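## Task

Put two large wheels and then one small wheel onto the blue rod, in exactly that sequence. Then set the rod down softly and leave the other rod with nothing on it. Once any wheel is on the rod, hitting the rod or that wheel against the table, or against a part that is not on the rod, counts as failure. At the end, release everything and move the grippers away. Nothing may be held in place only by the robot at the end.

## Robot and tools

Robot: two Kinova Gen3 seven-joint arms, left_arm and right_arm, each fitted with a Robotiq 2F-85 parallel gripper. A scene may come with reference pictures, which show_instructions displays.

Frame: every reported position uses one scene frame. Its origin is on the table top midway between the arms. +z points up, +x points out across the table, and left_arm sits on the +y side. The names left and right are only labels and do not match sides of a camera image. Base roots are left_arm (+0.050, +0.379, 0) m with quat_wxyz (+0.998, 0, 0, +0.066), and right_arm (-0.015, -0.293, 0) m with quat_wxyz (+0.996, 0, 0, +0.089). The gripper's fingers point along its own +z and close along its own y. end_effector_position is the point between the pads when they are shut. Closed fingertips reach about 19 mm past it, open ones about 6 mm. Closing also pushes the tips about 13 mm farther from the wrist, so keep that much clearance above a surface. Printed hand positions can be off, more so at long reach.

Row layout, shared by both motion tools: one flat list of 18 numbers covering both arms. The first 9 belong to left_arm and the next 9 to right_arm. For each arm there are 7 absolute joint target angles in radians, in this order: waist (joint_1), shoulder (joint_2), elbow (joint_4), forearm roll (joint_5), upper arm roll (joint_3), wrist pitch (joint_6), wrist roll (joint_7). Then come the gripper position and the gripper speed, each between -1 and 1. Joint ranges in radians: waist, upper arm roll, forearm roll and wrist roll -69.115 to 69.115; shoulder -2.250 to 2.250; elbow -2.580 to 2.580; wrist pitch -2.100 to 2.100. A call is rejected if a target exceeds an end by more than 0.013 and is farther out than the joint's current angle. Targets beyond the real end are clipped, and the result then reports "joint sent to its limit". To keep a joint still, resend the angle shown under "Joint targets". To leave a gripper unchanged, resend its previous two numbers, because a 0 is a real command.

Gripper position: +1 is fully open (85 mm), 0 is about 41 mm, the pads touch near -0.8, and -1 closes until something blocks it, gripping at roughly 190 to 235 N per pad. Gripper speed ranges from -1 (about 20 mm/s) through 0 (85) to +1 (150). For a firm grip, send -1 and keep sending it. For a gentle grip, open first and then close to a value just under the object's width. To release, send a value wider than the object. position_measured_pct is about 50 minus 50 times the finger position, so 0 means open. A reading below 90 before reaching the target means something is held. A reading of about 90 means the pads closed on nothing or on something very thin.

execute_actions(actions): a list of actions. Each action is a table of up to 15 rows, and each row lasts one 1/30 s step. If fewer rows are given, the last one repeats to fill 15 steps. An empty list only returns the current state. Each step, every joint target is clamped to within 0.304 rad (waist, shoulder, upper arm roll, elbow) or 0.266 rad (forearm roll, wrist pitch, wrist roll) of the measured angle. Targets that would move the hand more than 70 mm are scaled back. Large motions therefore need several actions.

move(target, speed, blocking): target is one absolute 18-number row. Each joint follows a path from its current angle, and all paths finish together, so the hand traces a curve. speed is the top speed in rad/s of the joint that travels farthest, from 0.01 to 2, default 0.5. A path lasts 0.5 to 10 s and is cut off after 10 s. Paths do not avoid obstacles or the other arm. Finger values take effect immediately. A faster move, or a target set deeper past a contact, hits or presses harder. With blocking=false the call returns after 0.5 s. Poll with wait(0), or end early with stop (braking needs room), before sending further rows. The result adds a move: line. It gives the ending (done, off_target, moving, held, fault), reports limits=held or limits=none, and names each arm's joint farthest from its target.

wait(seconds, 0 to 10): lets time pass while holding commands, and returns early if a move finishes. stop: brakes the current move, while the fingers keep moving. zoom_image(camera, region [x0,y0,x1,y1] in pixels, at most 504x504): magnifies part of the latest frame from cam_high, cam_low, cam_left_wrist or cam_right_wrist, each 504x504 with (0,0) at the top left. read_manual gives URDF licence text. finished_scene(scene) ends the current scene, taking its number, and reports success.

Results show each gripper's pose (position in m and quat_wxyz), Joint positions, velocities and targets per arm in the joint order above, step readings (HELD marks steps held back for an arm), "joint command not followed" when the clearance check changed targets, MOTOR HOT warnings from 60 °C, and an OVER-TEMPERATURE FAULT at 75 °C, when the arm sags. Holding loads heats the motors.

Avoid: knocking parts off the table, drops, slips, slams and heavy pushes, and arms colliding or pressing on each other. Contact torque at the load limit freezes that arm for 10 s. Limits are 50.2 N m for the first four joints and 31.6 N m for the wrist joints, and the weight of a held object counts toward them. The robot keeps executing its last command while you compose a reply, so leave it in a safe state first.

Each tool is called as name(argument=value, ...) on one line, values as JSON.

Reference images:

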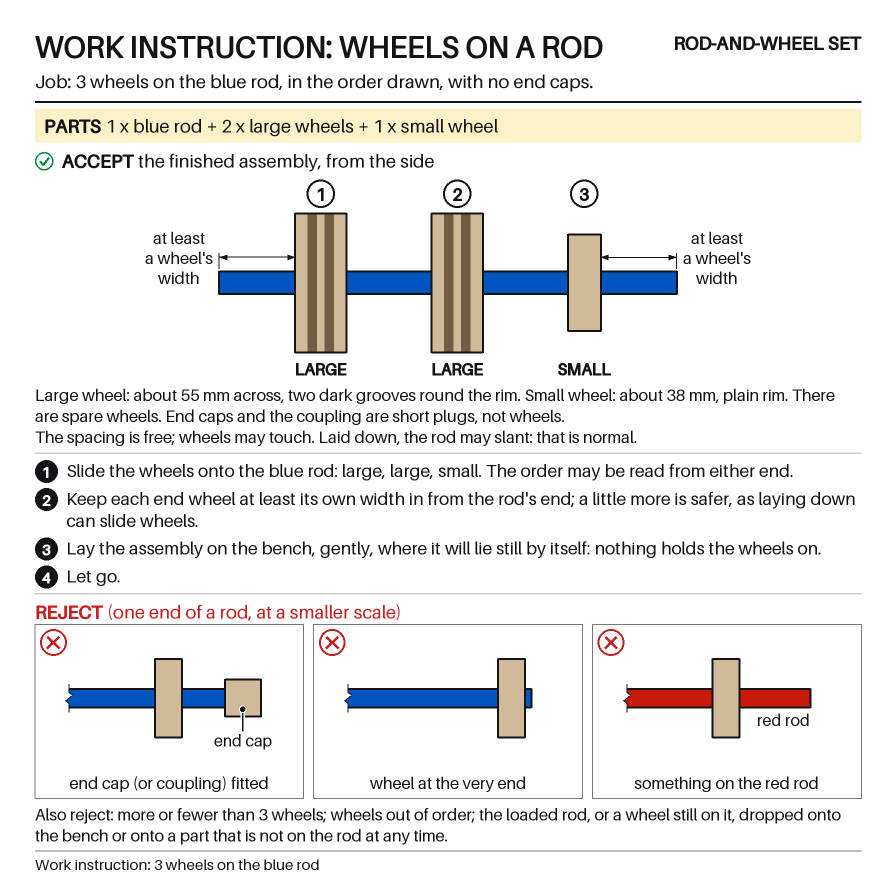

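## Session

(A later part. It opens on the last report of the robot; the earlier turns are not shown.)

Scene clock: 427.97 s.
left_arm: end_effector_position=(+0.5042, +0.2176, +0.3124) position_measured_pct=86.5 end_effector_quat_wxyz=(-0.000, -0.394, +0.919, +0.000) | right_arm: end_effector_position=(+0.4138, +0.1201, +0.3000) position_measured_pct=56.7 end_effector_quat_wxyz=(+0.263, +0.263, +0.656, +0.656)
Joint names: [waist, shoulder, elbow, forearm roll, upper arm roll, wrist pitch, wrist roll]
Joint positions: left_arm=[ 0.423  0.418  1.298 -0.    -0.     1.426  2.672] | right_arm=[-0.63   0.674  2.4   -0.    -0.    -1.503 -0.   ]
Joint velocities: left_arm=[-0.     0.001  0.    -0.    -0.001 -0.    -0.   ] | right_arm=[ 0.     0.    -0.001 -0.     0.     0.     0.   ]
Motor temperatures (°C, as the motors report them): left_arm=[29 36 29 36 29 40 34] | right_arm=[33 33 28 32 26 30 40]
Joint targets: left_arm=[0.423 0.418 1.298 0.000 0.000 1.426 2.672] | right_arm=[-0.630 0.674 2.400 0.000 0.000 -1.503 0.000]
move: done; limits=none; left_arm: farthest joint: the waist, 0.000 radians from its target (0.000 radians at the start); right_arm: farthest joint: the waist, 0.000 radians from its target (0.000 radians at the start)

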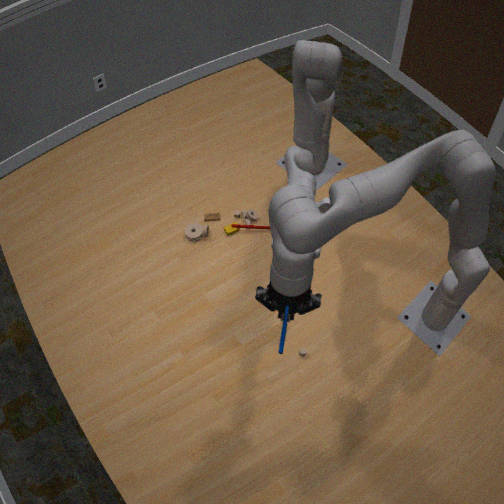

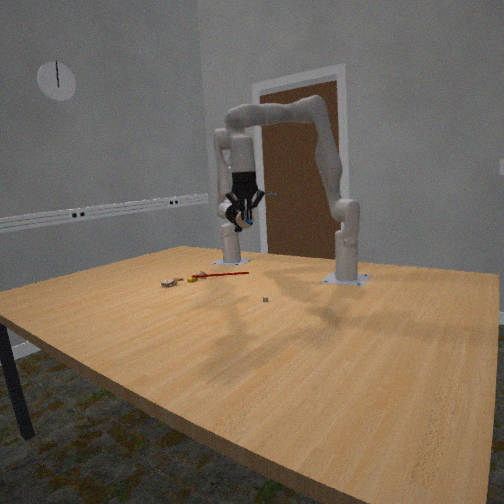

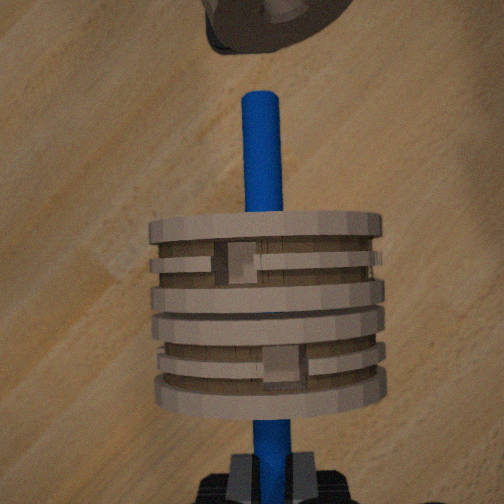

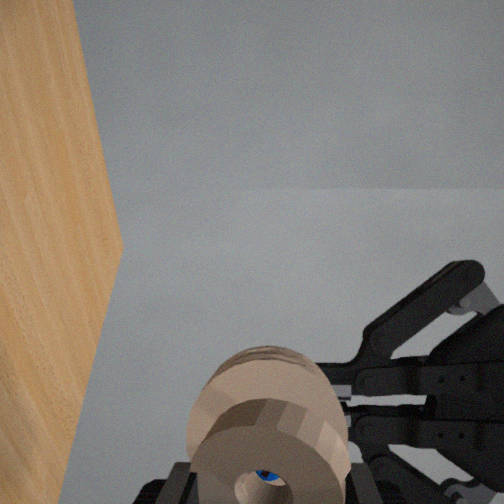

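move(target=[0.4228,0.418,1.2979,0,0,1.4257,2.6715,-1,-1,-0.620,0.6736,2.4003,0,0,-1.5031,0,-1,-0.3], speed=0.05)

zoom_image(camera="cam_left_wrist", region=[180, 0, 380, 140])

zoom_image(camera="cam_right_wrist", region=[180, 384, 360, 504])

Scene clock: 436.10 s.
left_arm: end_effector_position=(+0.5042, +0.2176, +0.3124) position_measured_pct=86.5 end_effector_quat_wxyz=(-0.000, -0.394, +0.919, +0.000) | right_arm: end_effector_position=(+0.4179, +0.1159, +0.3000) position_measured_pct=56.7 end_effector_quat_wxyz=(+0.266, +0.266, +0.655, +0.655)
Joint names: [waist, shoulder, elbow, forearm roll, upper arm roll, wrist pitch, wrist roll]
Joint positions: left_arm=[ 0.423  0.418  1.298 -0.    -0.     1.426  2.672] | right_arm=[-0.62   0.674  2.4   -0.     0.    -1.503 -0.   ]
Joint velocities: left_arm=[ 0.001  0.    -0.    -0.001  0.    -0.001 -0.   ] | right_arm=[ 0.001 -0.     0.     0.001 -0.    -0.    -0.   ]
Motor temperatures (°C, as the motors report them): left_arm=[29 36 29 36 29 40 34] | right_arm=[33 33 28 32 26 30 40]
Joint targets: left_arm=[0.423 0.418 1.298 0.000 0.000 1.426 2.672] | right_arm=[-0.620 0.674 2.400 0.000 0.000 -1.503 0.000]
move: done; limits=none; left_arm: farthest joint: the waist, 0.000 radians from its target (0.000 radians at the start); right_arm: farthest joint: the waist, 0.000 radians from its target (0.010 radians at the start)

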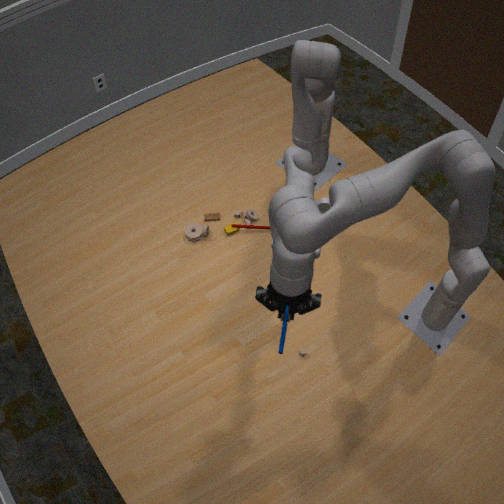

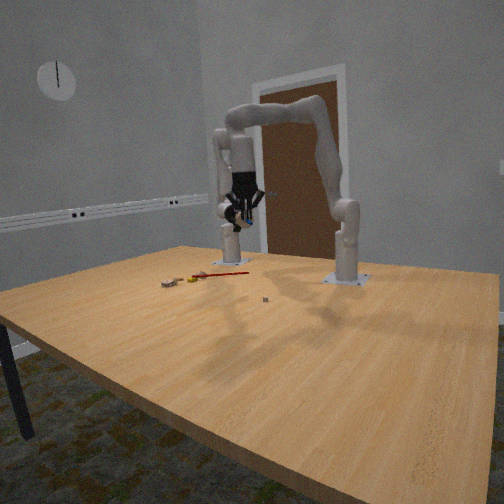

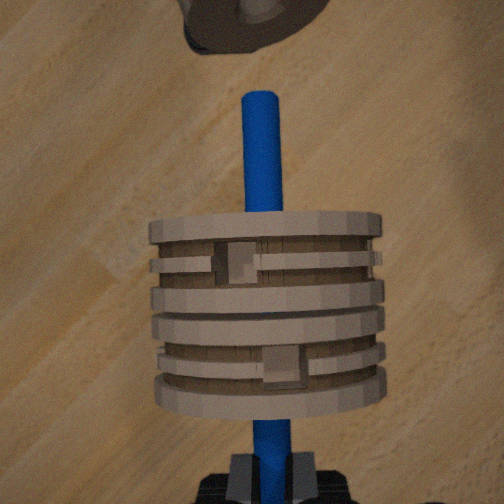

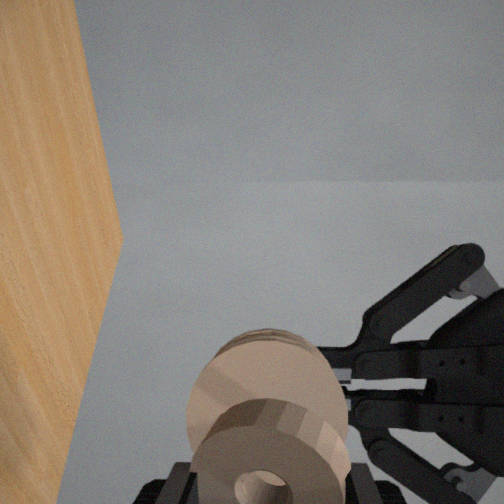

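Region (180, 0, 380, 140) of cam_left_wrist's 504x504 image, scaled by 2.520; it fills the top 353 rows of this view, and the rest is white.

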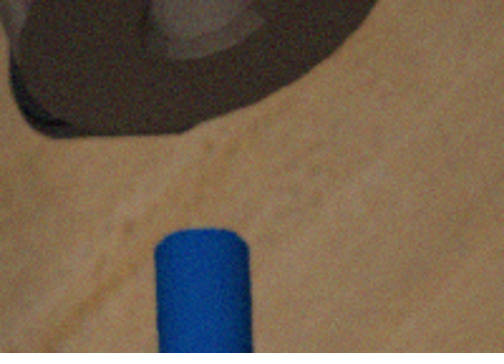

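Region (180, 384, 360, 504) of cam_right_wrist's 504x504 image, scaled by 2.800.

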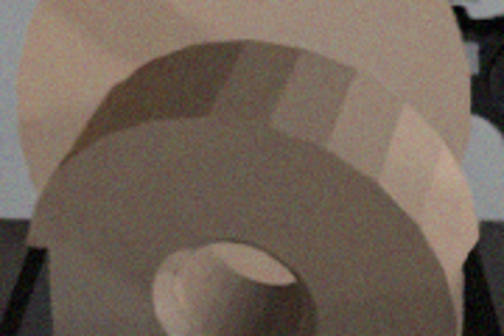

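move(target=[0.4228,0.418,1.2979,0,0,1.4257,2.6715,-1,-1,-0.619,0.6775,2.3591,0,0,-1.4658,0,-1,-0.3], speed=0.06)

zoom_image(camera="cam_left_wrist", region=[180, 0, 380, 140])

Scene clock: 439.90 s.
left_arm: end_effector_position=(+0.5042, +0.2176, +0.3124) position_measured_pct=86.5 end_effector_quat_wxyz=(-0.000, -0.394, +0.919, +0.000) | right_arm: end_effector_position=(+0.4274, +0.1247, +0.3000) position_measured_pct=56.7 end_effector_quat_wxyz=(+0.267, +0.267, +0.655, +0.655)
Joint names: [waist, shoulder, elbow, forearm roll, upper arm roll, wrist pitch, wrist roll]
Joint positions: left_arm=[ 0.423  0.418  1.298 -0.    -0.     1.426  2.672] | right_arm=[-0.619  0.677  2.359 -0.     0.    -1.466 -0.   ]
Joint velocities: left_arm=[ 0.001 -0.    -0.001 -0.     0.     0.001 -0.   ] | right_arm=[ 0.001 -0.    -0.    -0.    -0.     0.     0.   ]
Motor temperatures (°C, as the motors report them): left_arm=[29 36 29 36 29 40 34] | right_arm=[33 33 28 32 26 30 40]
Joint targets: left_arm=[0.423 0.418 1.298 0.000 0.000 1.426 2.672] | right_arm=[-0.619 0.677 2.359 0.000 0.000 -1.466 0.000]
move: done; limits=none; left_arm: farthest joint: the waist, 0.000 radians from its target (0.000 radians at the start); right_arm: farthest joint: the waist, 0.000 radians from its target (0.001 radians at the start)

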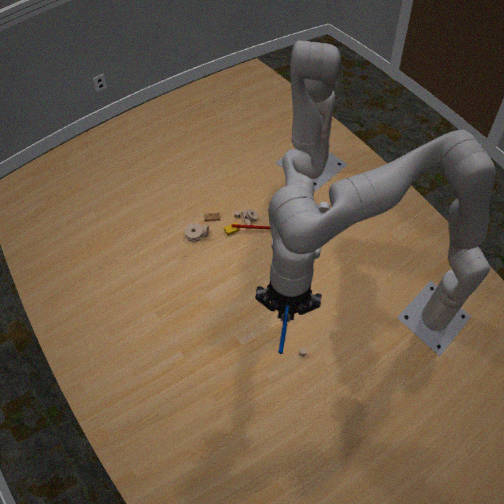

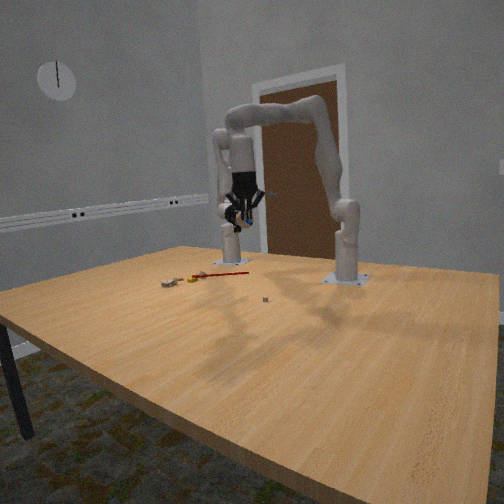

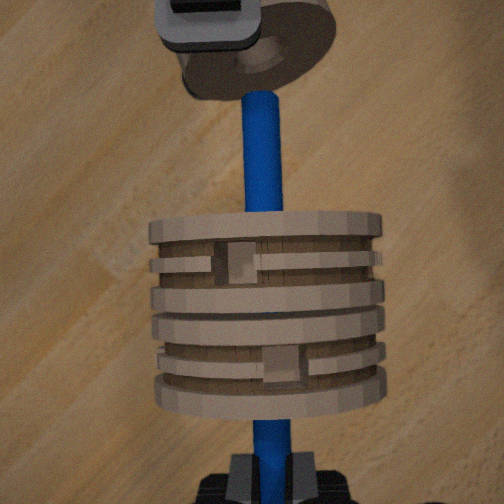

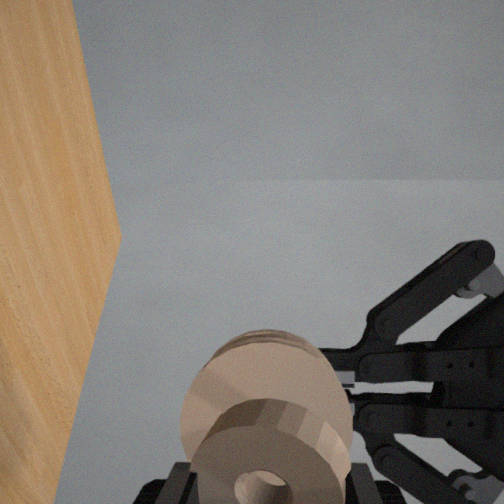

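Region (180, 0, 380, 140) of cam_left_wrist's 504x504 image, scaled by 2.520; it fills the top 353 rows of this view, and the rest is white.

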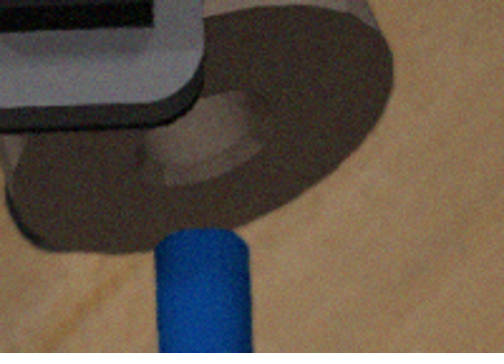

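move(target=[0.4228,0.418,1.2979,0,0,1.4257,2.6715,-1,-1,-0.619,0.6823,2.3209,0,0,-1.4324,0,-1,-0.3], speed=0.04)

zoom_image(camera="cam_left_wrist", region=[150, 0, 400, 240])

Scene clock: 443.43 s.
left_arm: end_effector_position=(+0.5043, +0.2177, +0.3125) position_measured_pct=86.5 end_effector_quat_wxyz=(-0.000, -0.394, +0.919, +0.000) | right_arm: end_effector_position=(+0.4358, +0.1330, +0.2996) position_measured_pct=56.7 end_effector_quat_wxyz=(+0.267, +0.267, +0.655, +0.655)
Joint names: [waist, shoulder, elbow, forearm roll, upper arm roll, wrist pitch, wrist roll]
Joint positions: left_arm=[ 0.423  0.418  1.298 -0.    -0.     1.426  2.671] | right_arm=[-0.619  0.683  2.321 -0.     0.    -1.432  0.   ]
Joint velocities: left_arm=[-0.     0.    -0.001 -0.001 -0.     0.001  0.   ] | right_arm=[-0.     0.001 -0.002 -0.    -0.     0.     0.   ]
Motor temperatures (°C, as the motors report them): left_arm=[29 36 29 36 29 40 34] | right_arm=[33 33 28 32 26 30 40]
Joint targets: left_arm=[0.423 0.418 1.298 0.000 0.000 1.426 2.672] | right_arm=[-0.619 0.682 2.321 0.000 0.000 -1.432 0.000]
move: done; limits=none; left_arm: farthest joint: the waist, 0.000 radians from its target (0.000 radians at the start); right_arm: farthest joint: the waist, 0.000 radians from its target (0.000 radians at the start)

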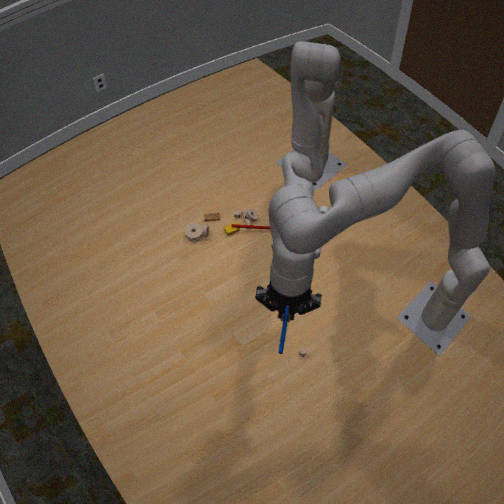

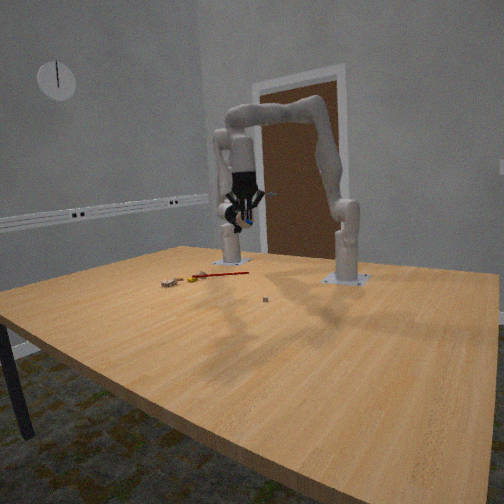

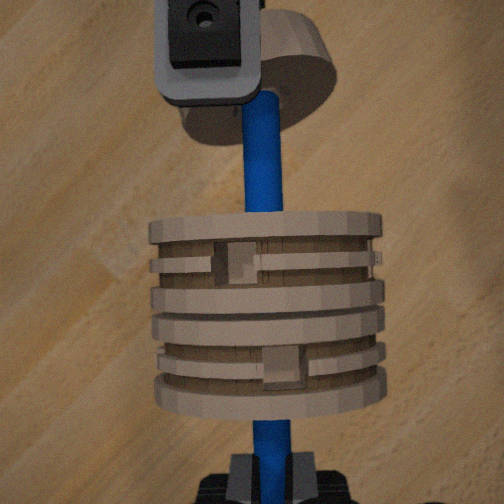

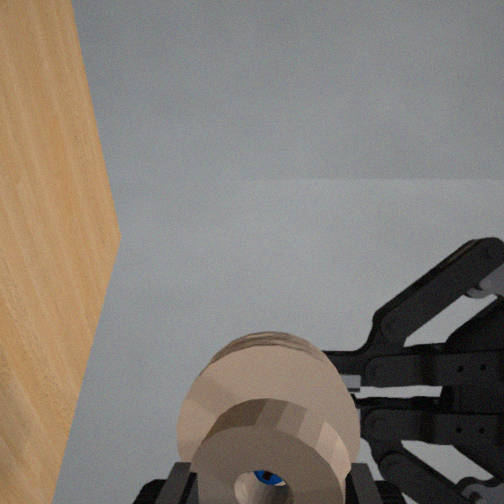

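Region (150, 0, 400, 240) of cam_left_wrist's 504x504 image, scaled by 2.016; it fills the top 484 rows of this view, and the rest is white.

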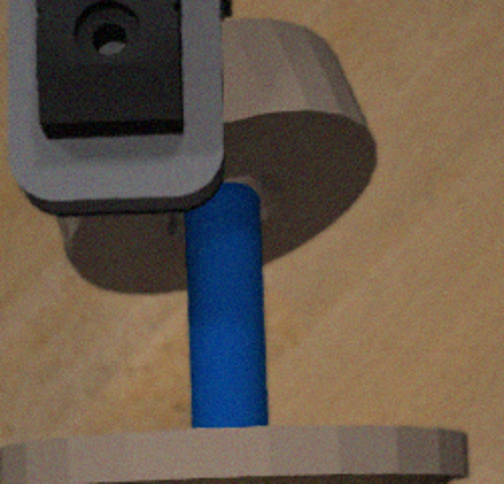

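move(target=[0.4228,0.418,1.2979,0,0,1.4257,2.6715,-1,-1,-0.619,0.6850,2.3018,0,0,-1.4160,0,-1,-0.3], speed=0.03)

zoom_image(camera="cam_left_wrist", region=[150, 0, 400, 240])

Scene clock: 447.00 s.
left_arm: end_effector_position=(+0.5046, +0.2180, +0.3126) position_measured_pct=86.5 end_effector_quat_wxyz=(+0.000, -0.395, +0.919, +0.000) | right_arm: end_effector_position=(+0.4398, +0.1374, +0.2995) position_measured_pct=56.7 end_effector_quat_wxyz=(+0.266, +0.267, +0.655, +0.654)
Joint names: [waist, shoulder, elbow, forearm roll, upper arm roll, wrist pitch, wrist roll]
Joint positions: left_arm=[ 0.422  0.418  1.298 -0.001 -0.     1.425  2.672] | right_arm=[-0.619  0.685  2.302  0.    -0.    -1.416  0.   ]
Joint velocities: left_arm=[-0.002 -0.001 -0.     0.001  0.    -0.001 -0.   ] | right_arm=[-0.     0.    -0.001 -0.     0.     0.     0.   ]
Motor temperatures (°C, as the motors report them): left_arm=[29 36 29 36 29 40 34] | right_arm=[33 33 28 32 26 30 40]
Joint targets: left_arm=[0.423 0.418 1.298 0.000 0.000 1.426 2.672] | right_arm=[-0.619 0.685 2.302 0.000 0.000 -1.416 0.000]
move: done; limits=none; left_arm: farthest joint: the forearm roll, 0.001 radians from its target (0.000 radians at the start); right_arm: farthest joint: the elbow, 0.001 radians from its target (0.019 radians at the start)

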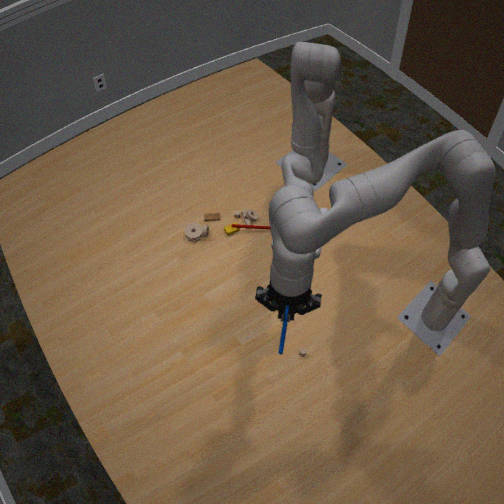

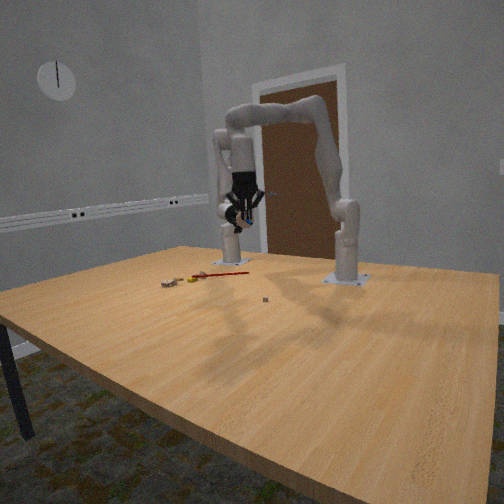

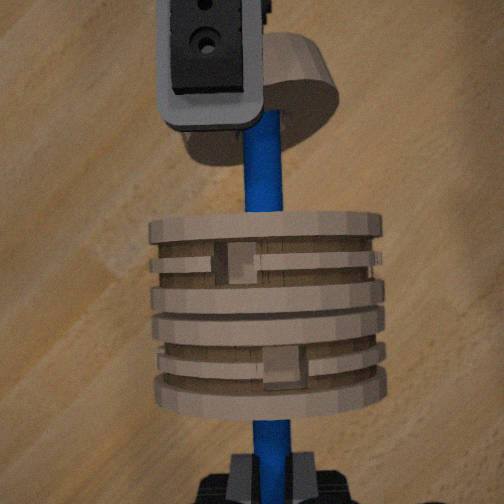

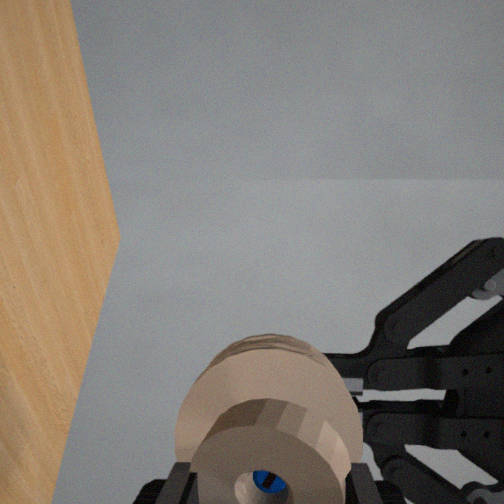

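Region (150, 0, 400, 240) of cam_left_wrist's 504x504 image, scaled by 2.016; it fills the top 484 rows of this view, and the rest is white.

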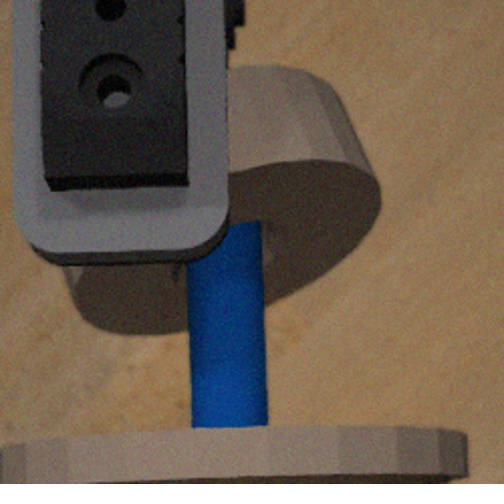

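move(target=[0.4228,0.418,1.2979,0,0,1.4257,2.6715,-1,-1,-0.619,0.6963,2.2376,0,0,-1.3631,0,-1,-0.3], speed=0.04)

zoom_image(camera="cam_left_wrist", region=[130, 60, 400, 504])

Scene clock: 455.97 s.
left_arm: end_effector_position=(+0.5125, +0.2294, +0.3138) position_measured_pct=86.5 end_effector_quat_wxyz=(+0.010, -0.403, +0.915, +0.002) | right_arm: end_effector_position=(+0.4515, +0.1508, +0.2976) position_measured_pct=56.7 end_effector_quat_wxyz=(+0.265, +0.267, +0.657, +0.653)
Joint names: [waist, shoulder, elbow, forearm roll, upper arm roll, wrist pitch, wrist roll]
Joint positions: left_arm=[ 0.411  0.419  1.293 -0.012 -0.009  1.418  2.672] | right_arm=[-0.62   0.696  2.245  0.001 -0.001 -1.363 -0.   ]
Joint velocities: left_arm=[-0.001  0.001  0.     0.     0.    -0.    -0.   ] | right_arm=[ 0.     0.    -0.001  0.     0.     0.     0.   ]
Motor temperatures (°C, as the motors report them): left_arm=[29 36 29 36 29 40 34] | right_arm=[33 33 28 32 26 30 40]
Joint targets: left_arm=[0.423 0.418 1.298 0.000 0.000 1.426 2.672] | right_arm=[-0.619 0.696 2.238 0.000 0.000 -1.363 0.000]
move: off_target (left_arm); limits=none; left_arm: farthest joint: the waist, 0.012 radians from its target (0.001 radians at the start); right_arm: farthest joint: the elbow, 0.008 radians from its target (0.065 radians at the start)

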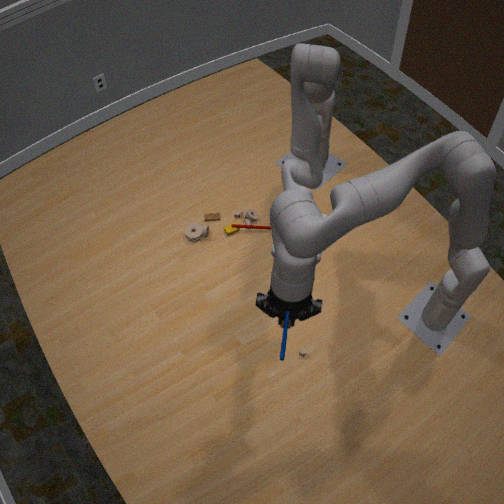

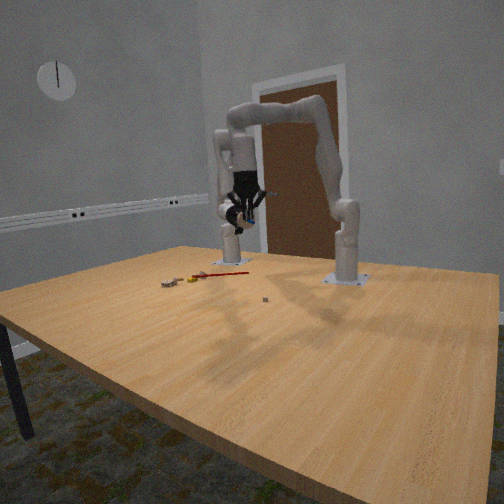

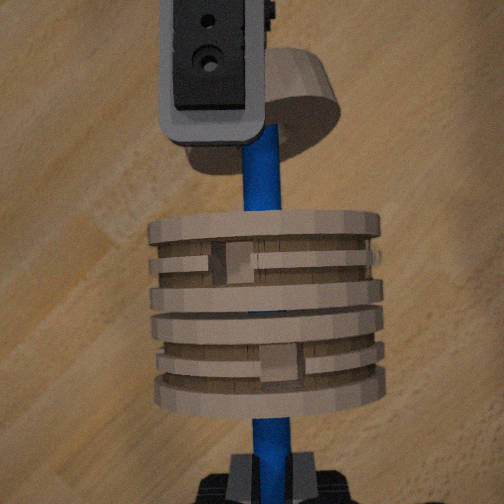

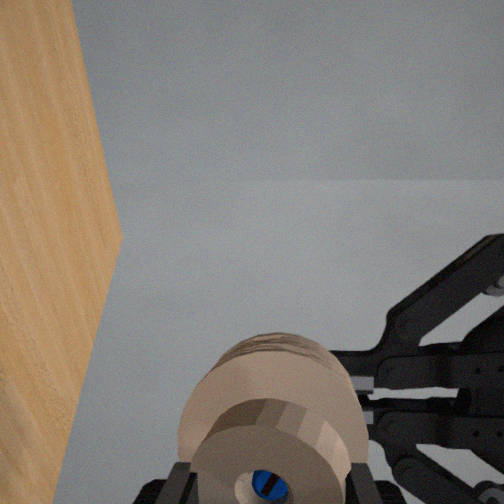

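Region (130, 60, 400, 504) of cam_left_wrist's 504x504 image, scaled by 1.135; it fills the left 306 columns of this view, and the rest is white.

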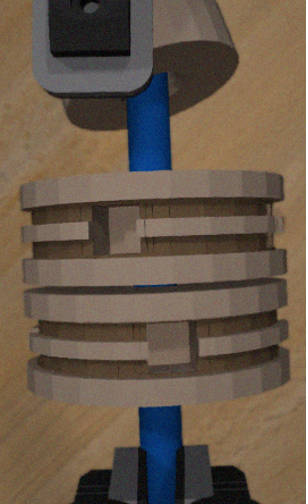

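move(target=[0.4228,0.418,1.2979,0,0,1.4257,2.6715,-1,-1,-0.619,0.6869,2.2912,0,0,-1.4073,0,-1,-0.3], speed=0.04)

zoom_image(camera="cam_left_wrist", region=[150, 0, 400, 240])

Scene clock: 469.23 s.
left_arm: end_effector_position=(+0.5052, +0.2185, +0.3129) position_measured_pct=86.5 end_effector_quat_wxyz=(+0.001, -0.395, +0.919, -0.000) | right_arm: end_effector_position=(+0.4419, +0.1398, +0.2986) position_measured_pct=56.7 end_effector_quat_wxyz=(+0.266, +0.267, +0.656, +0.654)
Joint names: [waist, shoulder, elbow, forearm roll, upper arm roll, wrist pitch, wrist roll]
Joint positions: left_arm=[ 0.422  0.418  1.297 -0.001 -0.001  1.425  2.672] | right_arm=[-0.619  0.688  2.292 -0.    -0.    -1.406 -0.   ]
Joint velocities: left_arm=[ 0. -0.  0. -0. -0.  0.  0.] | right_arm=[ 0.    -0.     0.002 -0.    -0.    -0.     0.   ]
Motor temperatures (°C, as the motors report them): left_arm=[30 36 29 36 29 40 34] | right_arm=[33 33 28 32 26 30 40]
Joint targets: left_arm=[0.423 0.418 1.298 0.000 0.000 1.426 2.672] | right_arm=[-0.619 0.687 2.291 0.000 0.000 -1.407 0.000]
move: done; limits=none; left_arm: farthest joint: the waist, 0.001 radians from its target (0.012 radians at the start); right_arm: farthest joint: the shoulder, 0.001 radians from its target (0.009 radians at the start)

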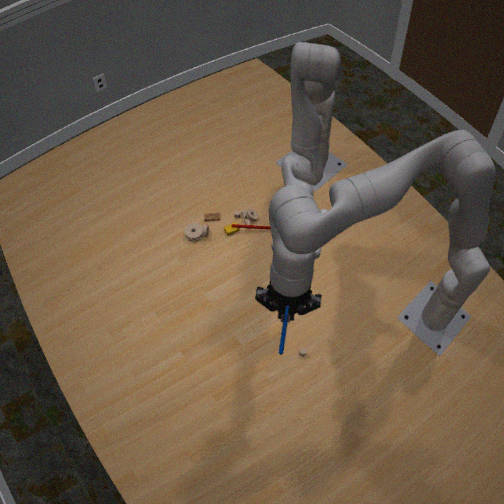

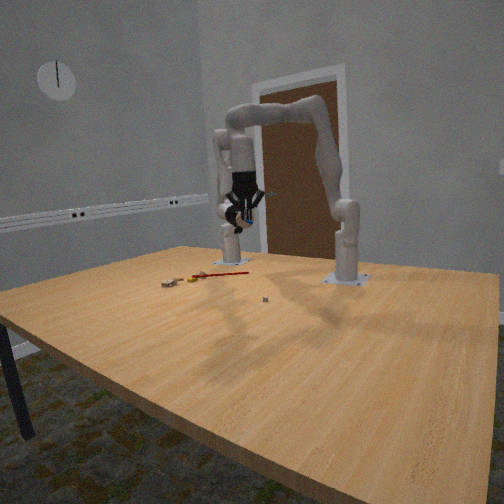

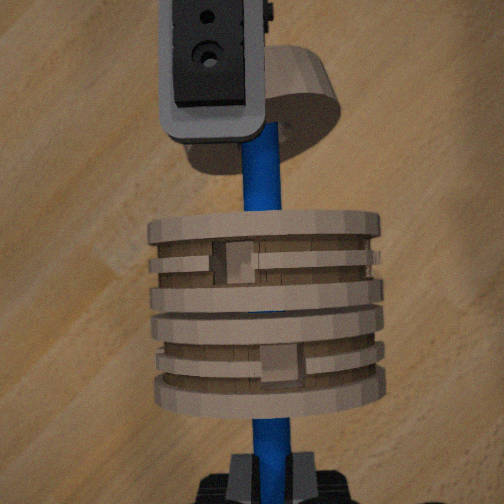

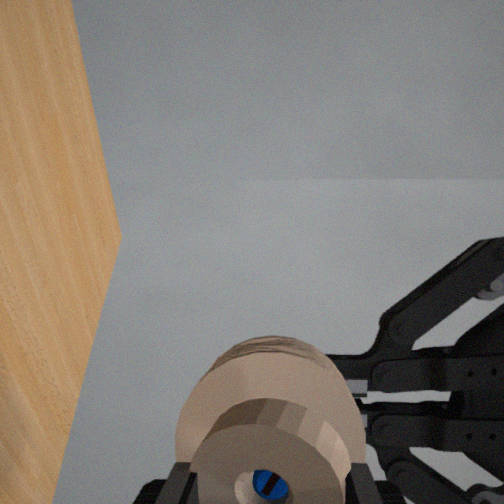

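Region (150, 0, 400, 240) of cam_left_wrist's 504x504 image, scaled by 2.016; it fills the top 484 rows of this view, and the rest is white.

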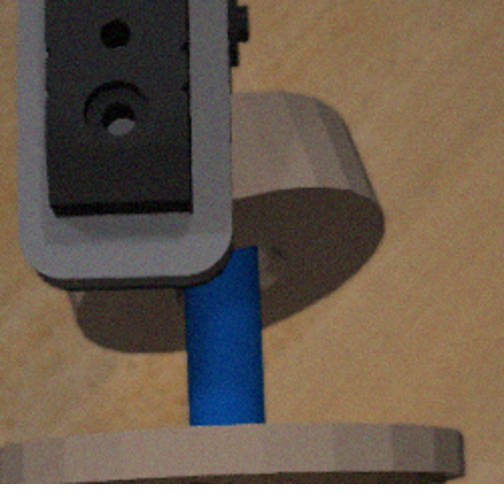

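execute_actions(actions=[[[0.4228,0.418,1.2979,0,0,1.4257,2.6715,-1,-1,-0.619,0.6869,2.2912,0,0,-1.4073,0,0.0,-1]],[[0.4228,0.418,1.2979,0,0,1.4257,2.6715,-1,-1,-0.619,0.6869,2.2912,0,0,-1.4073,0,0.0,-1]]])

zoom_image(camera="cam_left_wrist", region=[150, 0, 400, 240])

Scene clock: 474.00 s.
left_arm: end_effector_position=(+0.5042, +0.2176, +0.3124) position_measured_pct=86.5 end_effector_quat_wxyz=(-0.000, -0.394, +0.919, +0.000) | right_arm: end_effector_position=(+0.4422, +0.1399, +0.3000) position_measured_pct=50.0 end_effector_quat_wxyz=(+0.267, +0.267, +0.655, +0.655)
Joint names: [waist, shoulder, elbow, forearm roll, upper arm roll, wrist pitch, wrist roll]
Joint positions: left_arm=[ 0.423  0.418  1.298 -0.    -0.     1.426  2.671] | right_arm=[-0.619  0.687  2.291 -0.     0.    -1.407  0.   ]
Joint velocities: left_arm=[ 0.001  0.     0.     0.001 -0.    -0.001  0.   ] | right_arm=[ 0.  0.  0.  0. -0. -0.  0.]
Motor temperatures (°C, as the motors report them): left_arm=[30 36 29 36 29 40 34] | right_arm=[33 33 28 32 26 30 40]
Joint targets: left_arm=[0.423 0.418 1.298 0.000 0.000 1.426 2.671] | right_arm=[-0.619 0.687 2.291 0.000 0.000 -1.407 0.000]
Step readings (joint positions; steps 1 to 15: 1st action; 16 to 30: 2nd action):
0: left_arm=[0.422 0.418 1.297 -0.001 -0.001 1.425 2.672] | right_arm=[-0.619 0.688 2.292 -0.000 -0.000 -1.406 -0.000]
1: left_arm=[0.422 0.418 1.297 -0.001 -0.001 1.425 2.672] | right_arm=[-0.619 0.688 2.292 -0.000 -0.000 -1.406 -0.000]
2: left_arm=[0.422 0.418 1.297 -0.001 -0.001 1.425 2.672] | right_arm=[-0.619 0.688 2.292 -0.000 -0.000 -1.406 -0.000]
4: left_arm=[0.422 0.418 1.297 -0.001 -0.001 1.425 2.672] | right_arm=[-0.619 0.688 2.292 0.000 -0.000 -1.406 -0.000]
8: left_arm=[0.422 0.418 1.297 -0.001 -0.001 1.425 2.672] | right_arm=[-0.619 0.688 2.292 0.000 -0.000 -1.407 -0.000]
15: left_arm=[0.423 0.418 1.298 -0.000 0.000 1.426 2.671] | right_arm=[-0.619 0.687 2.291 -0.000 0.000 -1.407 -0.000]
16: left_arm=[0.423 0.418 1.298 -0.000 0.000 1.426 2.671] | right_arm=[-0.619 0.687 2.291 -0.000 0.000 -1.407 -0.000]
17: left_arm=[0.423 0.418 1.298 -0.000 0.000 1.426 2.671] | right_arm=[-0.619 0.687 2.291 -0.000 0.000 -1.407 -0.000]
19: left_arm=[0.423 0.418 1.298 -0.000 -0.000 1.426 2.671] | right_arm=[-0.619 0.687 2.291 -0.000 0.000 -1.407 0.000]
23: left_arm=[0.423 0.418 1.298 -0.000 -0.000 1.426 2.671] | right_arm=[-0.619 0.687 2.291 -0.000 0.000 -1.407 -0.000]
30: Joint positions above

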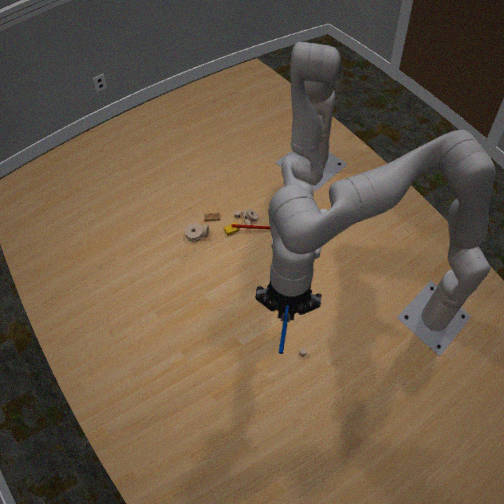

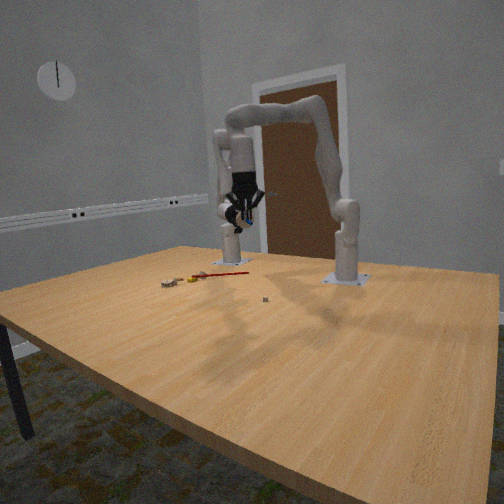

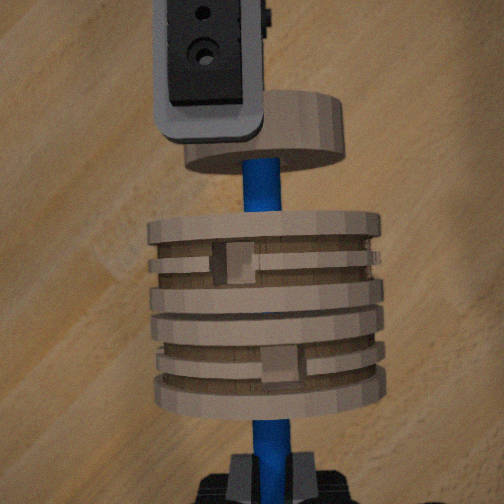

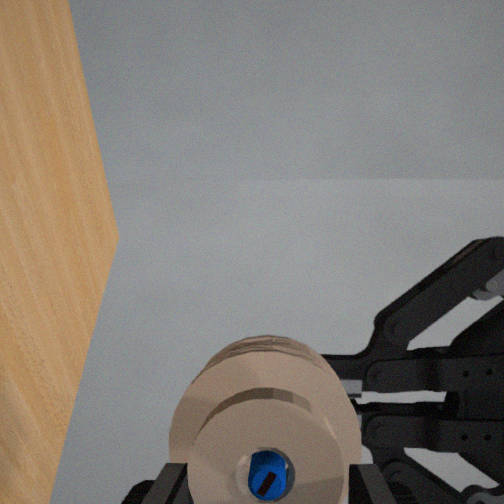

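Region (150, 0, 400, 240) of cam_left_wrist's 504x504 image, scaled by 2.016; it fills the top 484 rows of this view, and the rest is white.

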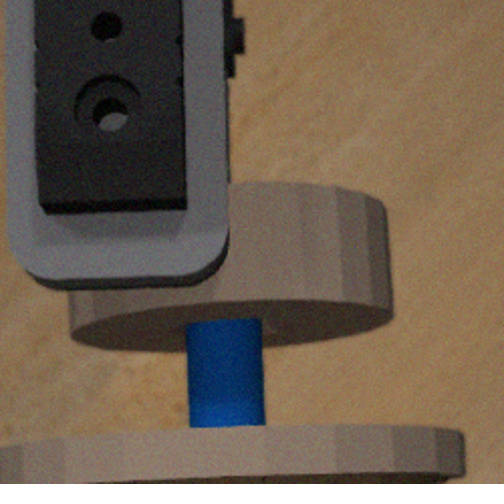

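execute_actions(actions=[[[0.4228,0.418,1.2979,0,0,1.4257,2.6715,-1,-1,-0.619,0.6869,2.2912,0,0,-1.4073,0,-1,-0.6]],[[0.4228,0.418,1.2979,0,0,1.4257,2.6715,-1,-1,-0.619,0.6869,2.2912,0,0,-1.4073,0,-1,-0.6]]])

move(target=[0.4228,0.418,1.2979,0,0,1.4257,2.6715,-1,-1,-0.619,0.6935,2.2525,0,0,-1.3752,0,-1,-0.6], speed=0.04)

Scene clock: 477.40 s.
left_arm: end_effector_position=(+0.5042, +0.2176, +0.3124) position_measured_pct=86.5 end_effector_quat_wxyz=(-0.000, -0.394, +0.919, +0.000) | right_arm: end_effector_position=(+0.4422, +0.1399, +0.3000) position_measured_pct=57.9 end_effector_quat_wxyz=(+0.267, +0.267, +0.655, +0.655)
Joint names: [waist, shoulder, elbow, forearm roll, upper arm roll, wrist pitch, wrist roll]
Joint positions: left_arm=[ 0.423  0.418  1.298 -0.    -0.     1.426  2.672] | right_arm=[-0.619  0.687  2.291 -0.     0.    -1.407  0.   ]
Joint velocities: left_arm=[-0.001 -0.     0.    -0.001  0.    -0.001 -0.001] | right_arm=[-0. -0.  0.  0. -0.  0. -0.]
Motor temperatures (°C, as the motors report them): left_arm=[30 36 29 36 29 40 34] | right_arm=[33 33 28 32 26 30 40]
Joint targets: left_arm=[0.423 0.418 1.298 0.000 0.000 1.426 2.672] | right_arm=[-0.619 0.687 2.291 0.000 0.000 -1.407 0.000]
Step readings (joint positions; steps 1 to 15: 1st action; 16 to 30: 2nd action):
0: left_arm=[0.423 0.418 1.298 -0.000 -0.000 1.426 2.671] | right_arm=[-0.619 0.687 2.291 -0.000 -0.000 -1.407 0.000]
1: left_arm=[0.423 0.418 1.298 -0.000 -0.000 1.426 2.671] | right_arm=[-0.619 0.687 2.291 -0.000 0.000 -1.407 0.000]
2: left_arm=[0.423 0.418 1.298 -0.000 -0.000 1.426 2.672] | right_arm=[-0.619 0.687 2.291 -0.000 0.000 -1.407 0.000]
4: left_arm=[0.423 0.418 1.298 -0.000 -0.000 1.426 2.672] | right_arm=[-0.619 0.687 2.291 -0.000 0.000 -1.407 -0.000]
8: left_arm=[0.423 0.418 1.298 -0.000 -0.000 1.426 2.672] | right_arm=[-0.619 0.687 2.291 -0.000 -0.000 -1.407 -0.000]
15: left_arm=[0.423 0.418 1.298 -0.000 -0.000 1.426 2.672] | right_arm=[-0.619 0.687 2.291 -0.000 0.000 -1.407 0.000]
16: left_arm=[0.423 0.418 1.298 -0.000 -0.000 1.426 2.672] | right_arm=[-0.619 0.687 2.291 -0.000 0.000 -1.407 0.000]
17: left_arm=[0.423 0.418 1.298 -0.000 -0.000 1.426 2.671] | right_arm=[-0.619 0.687 2.291 -0.000 0.000 -1.407 0.000]
19: left_arm=[0.423 0.418 1.298 -0.000 -0.000 1.426 2.672] | right_arm=[-0.619 0.687 2.291 -0.000 0.000 -1.407 -0.000]
23: left_arm=[0.423 0.418 1.298 -0.000 -0.000 1.426 2.672] | right_arm=[-0.619 0.687 2.291 -0.000 0.000 -1.407 -0.000]
30: Joint positions above

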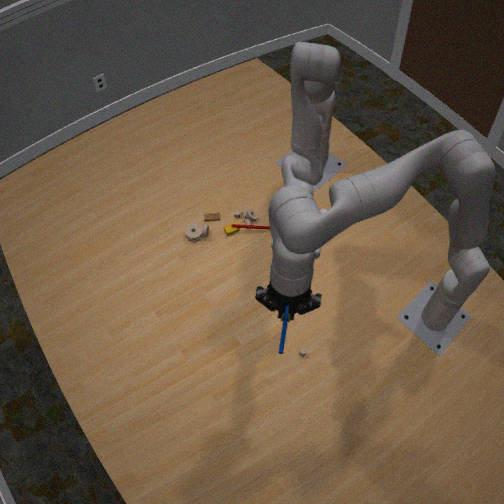

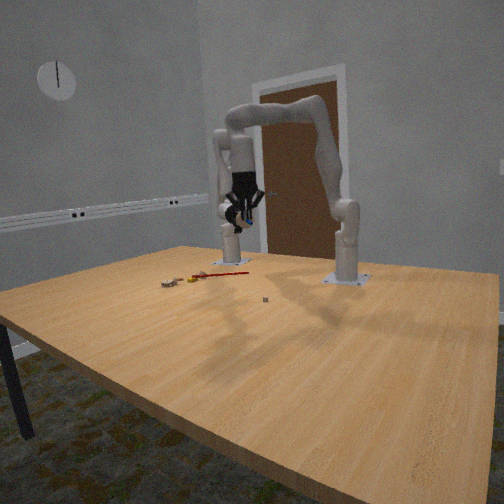

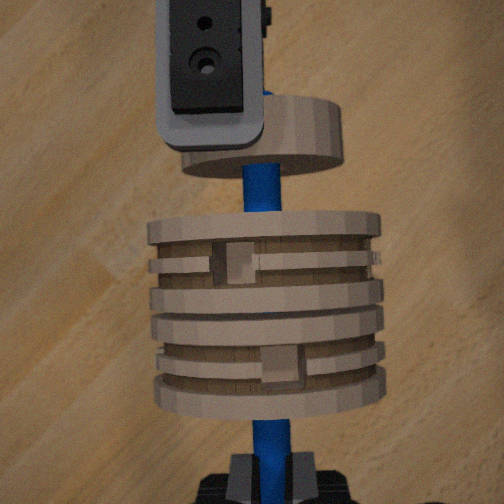

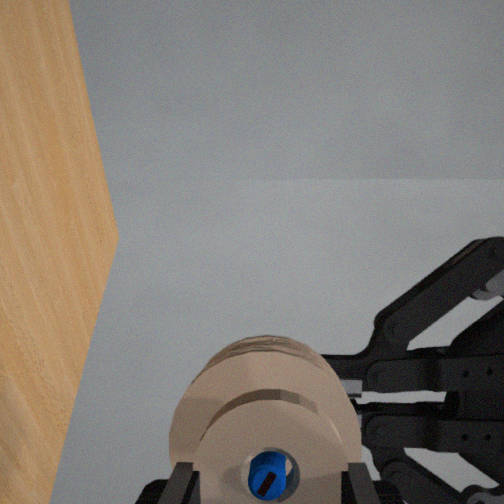

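Scene clock: 478.63 s.
left_arm: end_effector_position=(+0.5042, +0.2176, +0.3124) position_measured_pct=86.5 end_effector_quat_wxyz=(-0.000, -0.394, +0.919, +0.000) | right_arm: end_effector_position=(+0.4507, +0.1485, +0.3000) position_measured_pct=57.9 end_effector_quat_wxyz=(+0.267, +0.267, +0.655, +0.655)
Joint names: [waist, shoulder, elbow, forearm roll, upper arm roll, wrist pitch, wrist roll]
Joint positions: left_arm=[ 0.423  0.418  1.298 -0.    -0.     1.426  2.672] | right_arm=[-0.619  0.693  2.253 -0.    -0.    -1.375 -0.   ]
Joint velocities: left_arm=[ 0.    -0.     0.     0.001 -0.     0.     0.   ] | right_arm=[ 0.     0.    -0.003 -0.001  0.     0.    -0.   ]
Motor temperatures (°C, as the motors report them): left_arm=[30 36 29 36 29 40 34] | right_arm=[33 33 28 32 26 30 40]
Joint targets: left_arm=[0.423 0.418 1.298 0.000 0.000 1.426 2.672] | right_arm=[-0.619 0.693 2.252 0.000 0.000 -1.375 0.000]
move: done; limits=none; left_arm: farthest joint: the waist, 0.000 radians from its target (0.000 radians at the start); right_arm: farthest joint: the waist, 0.000 radians from its target (0.000 radians at the start)

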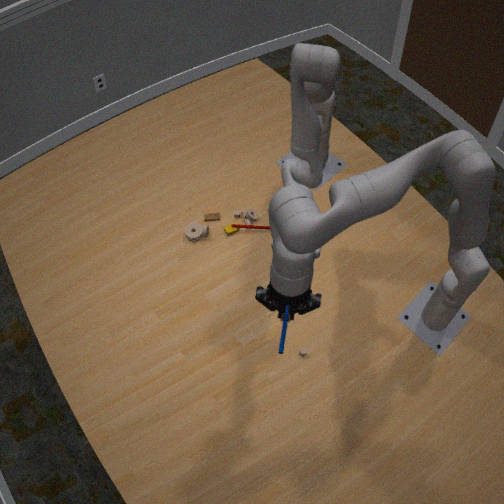

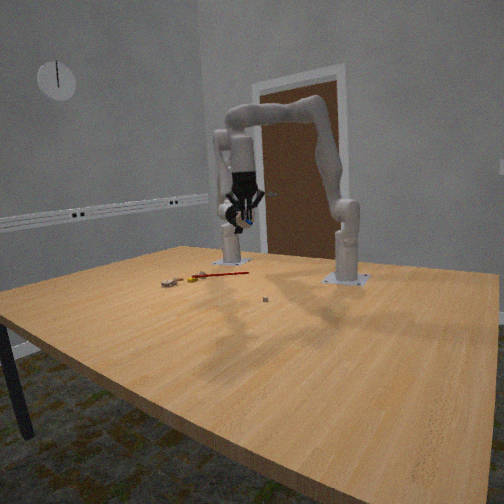

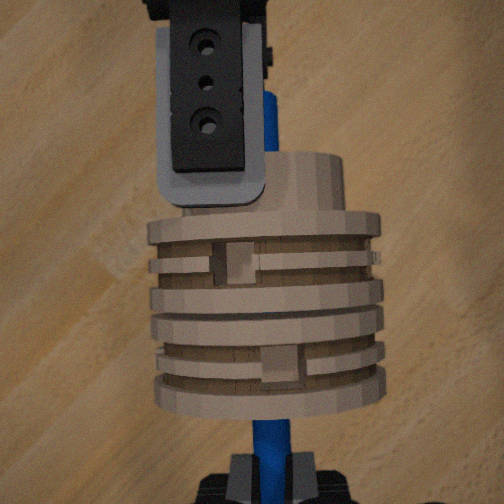

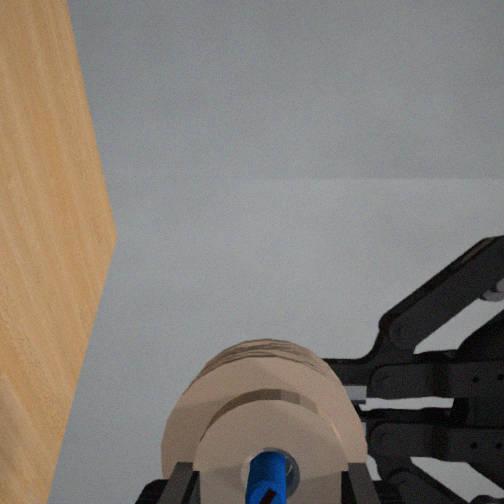

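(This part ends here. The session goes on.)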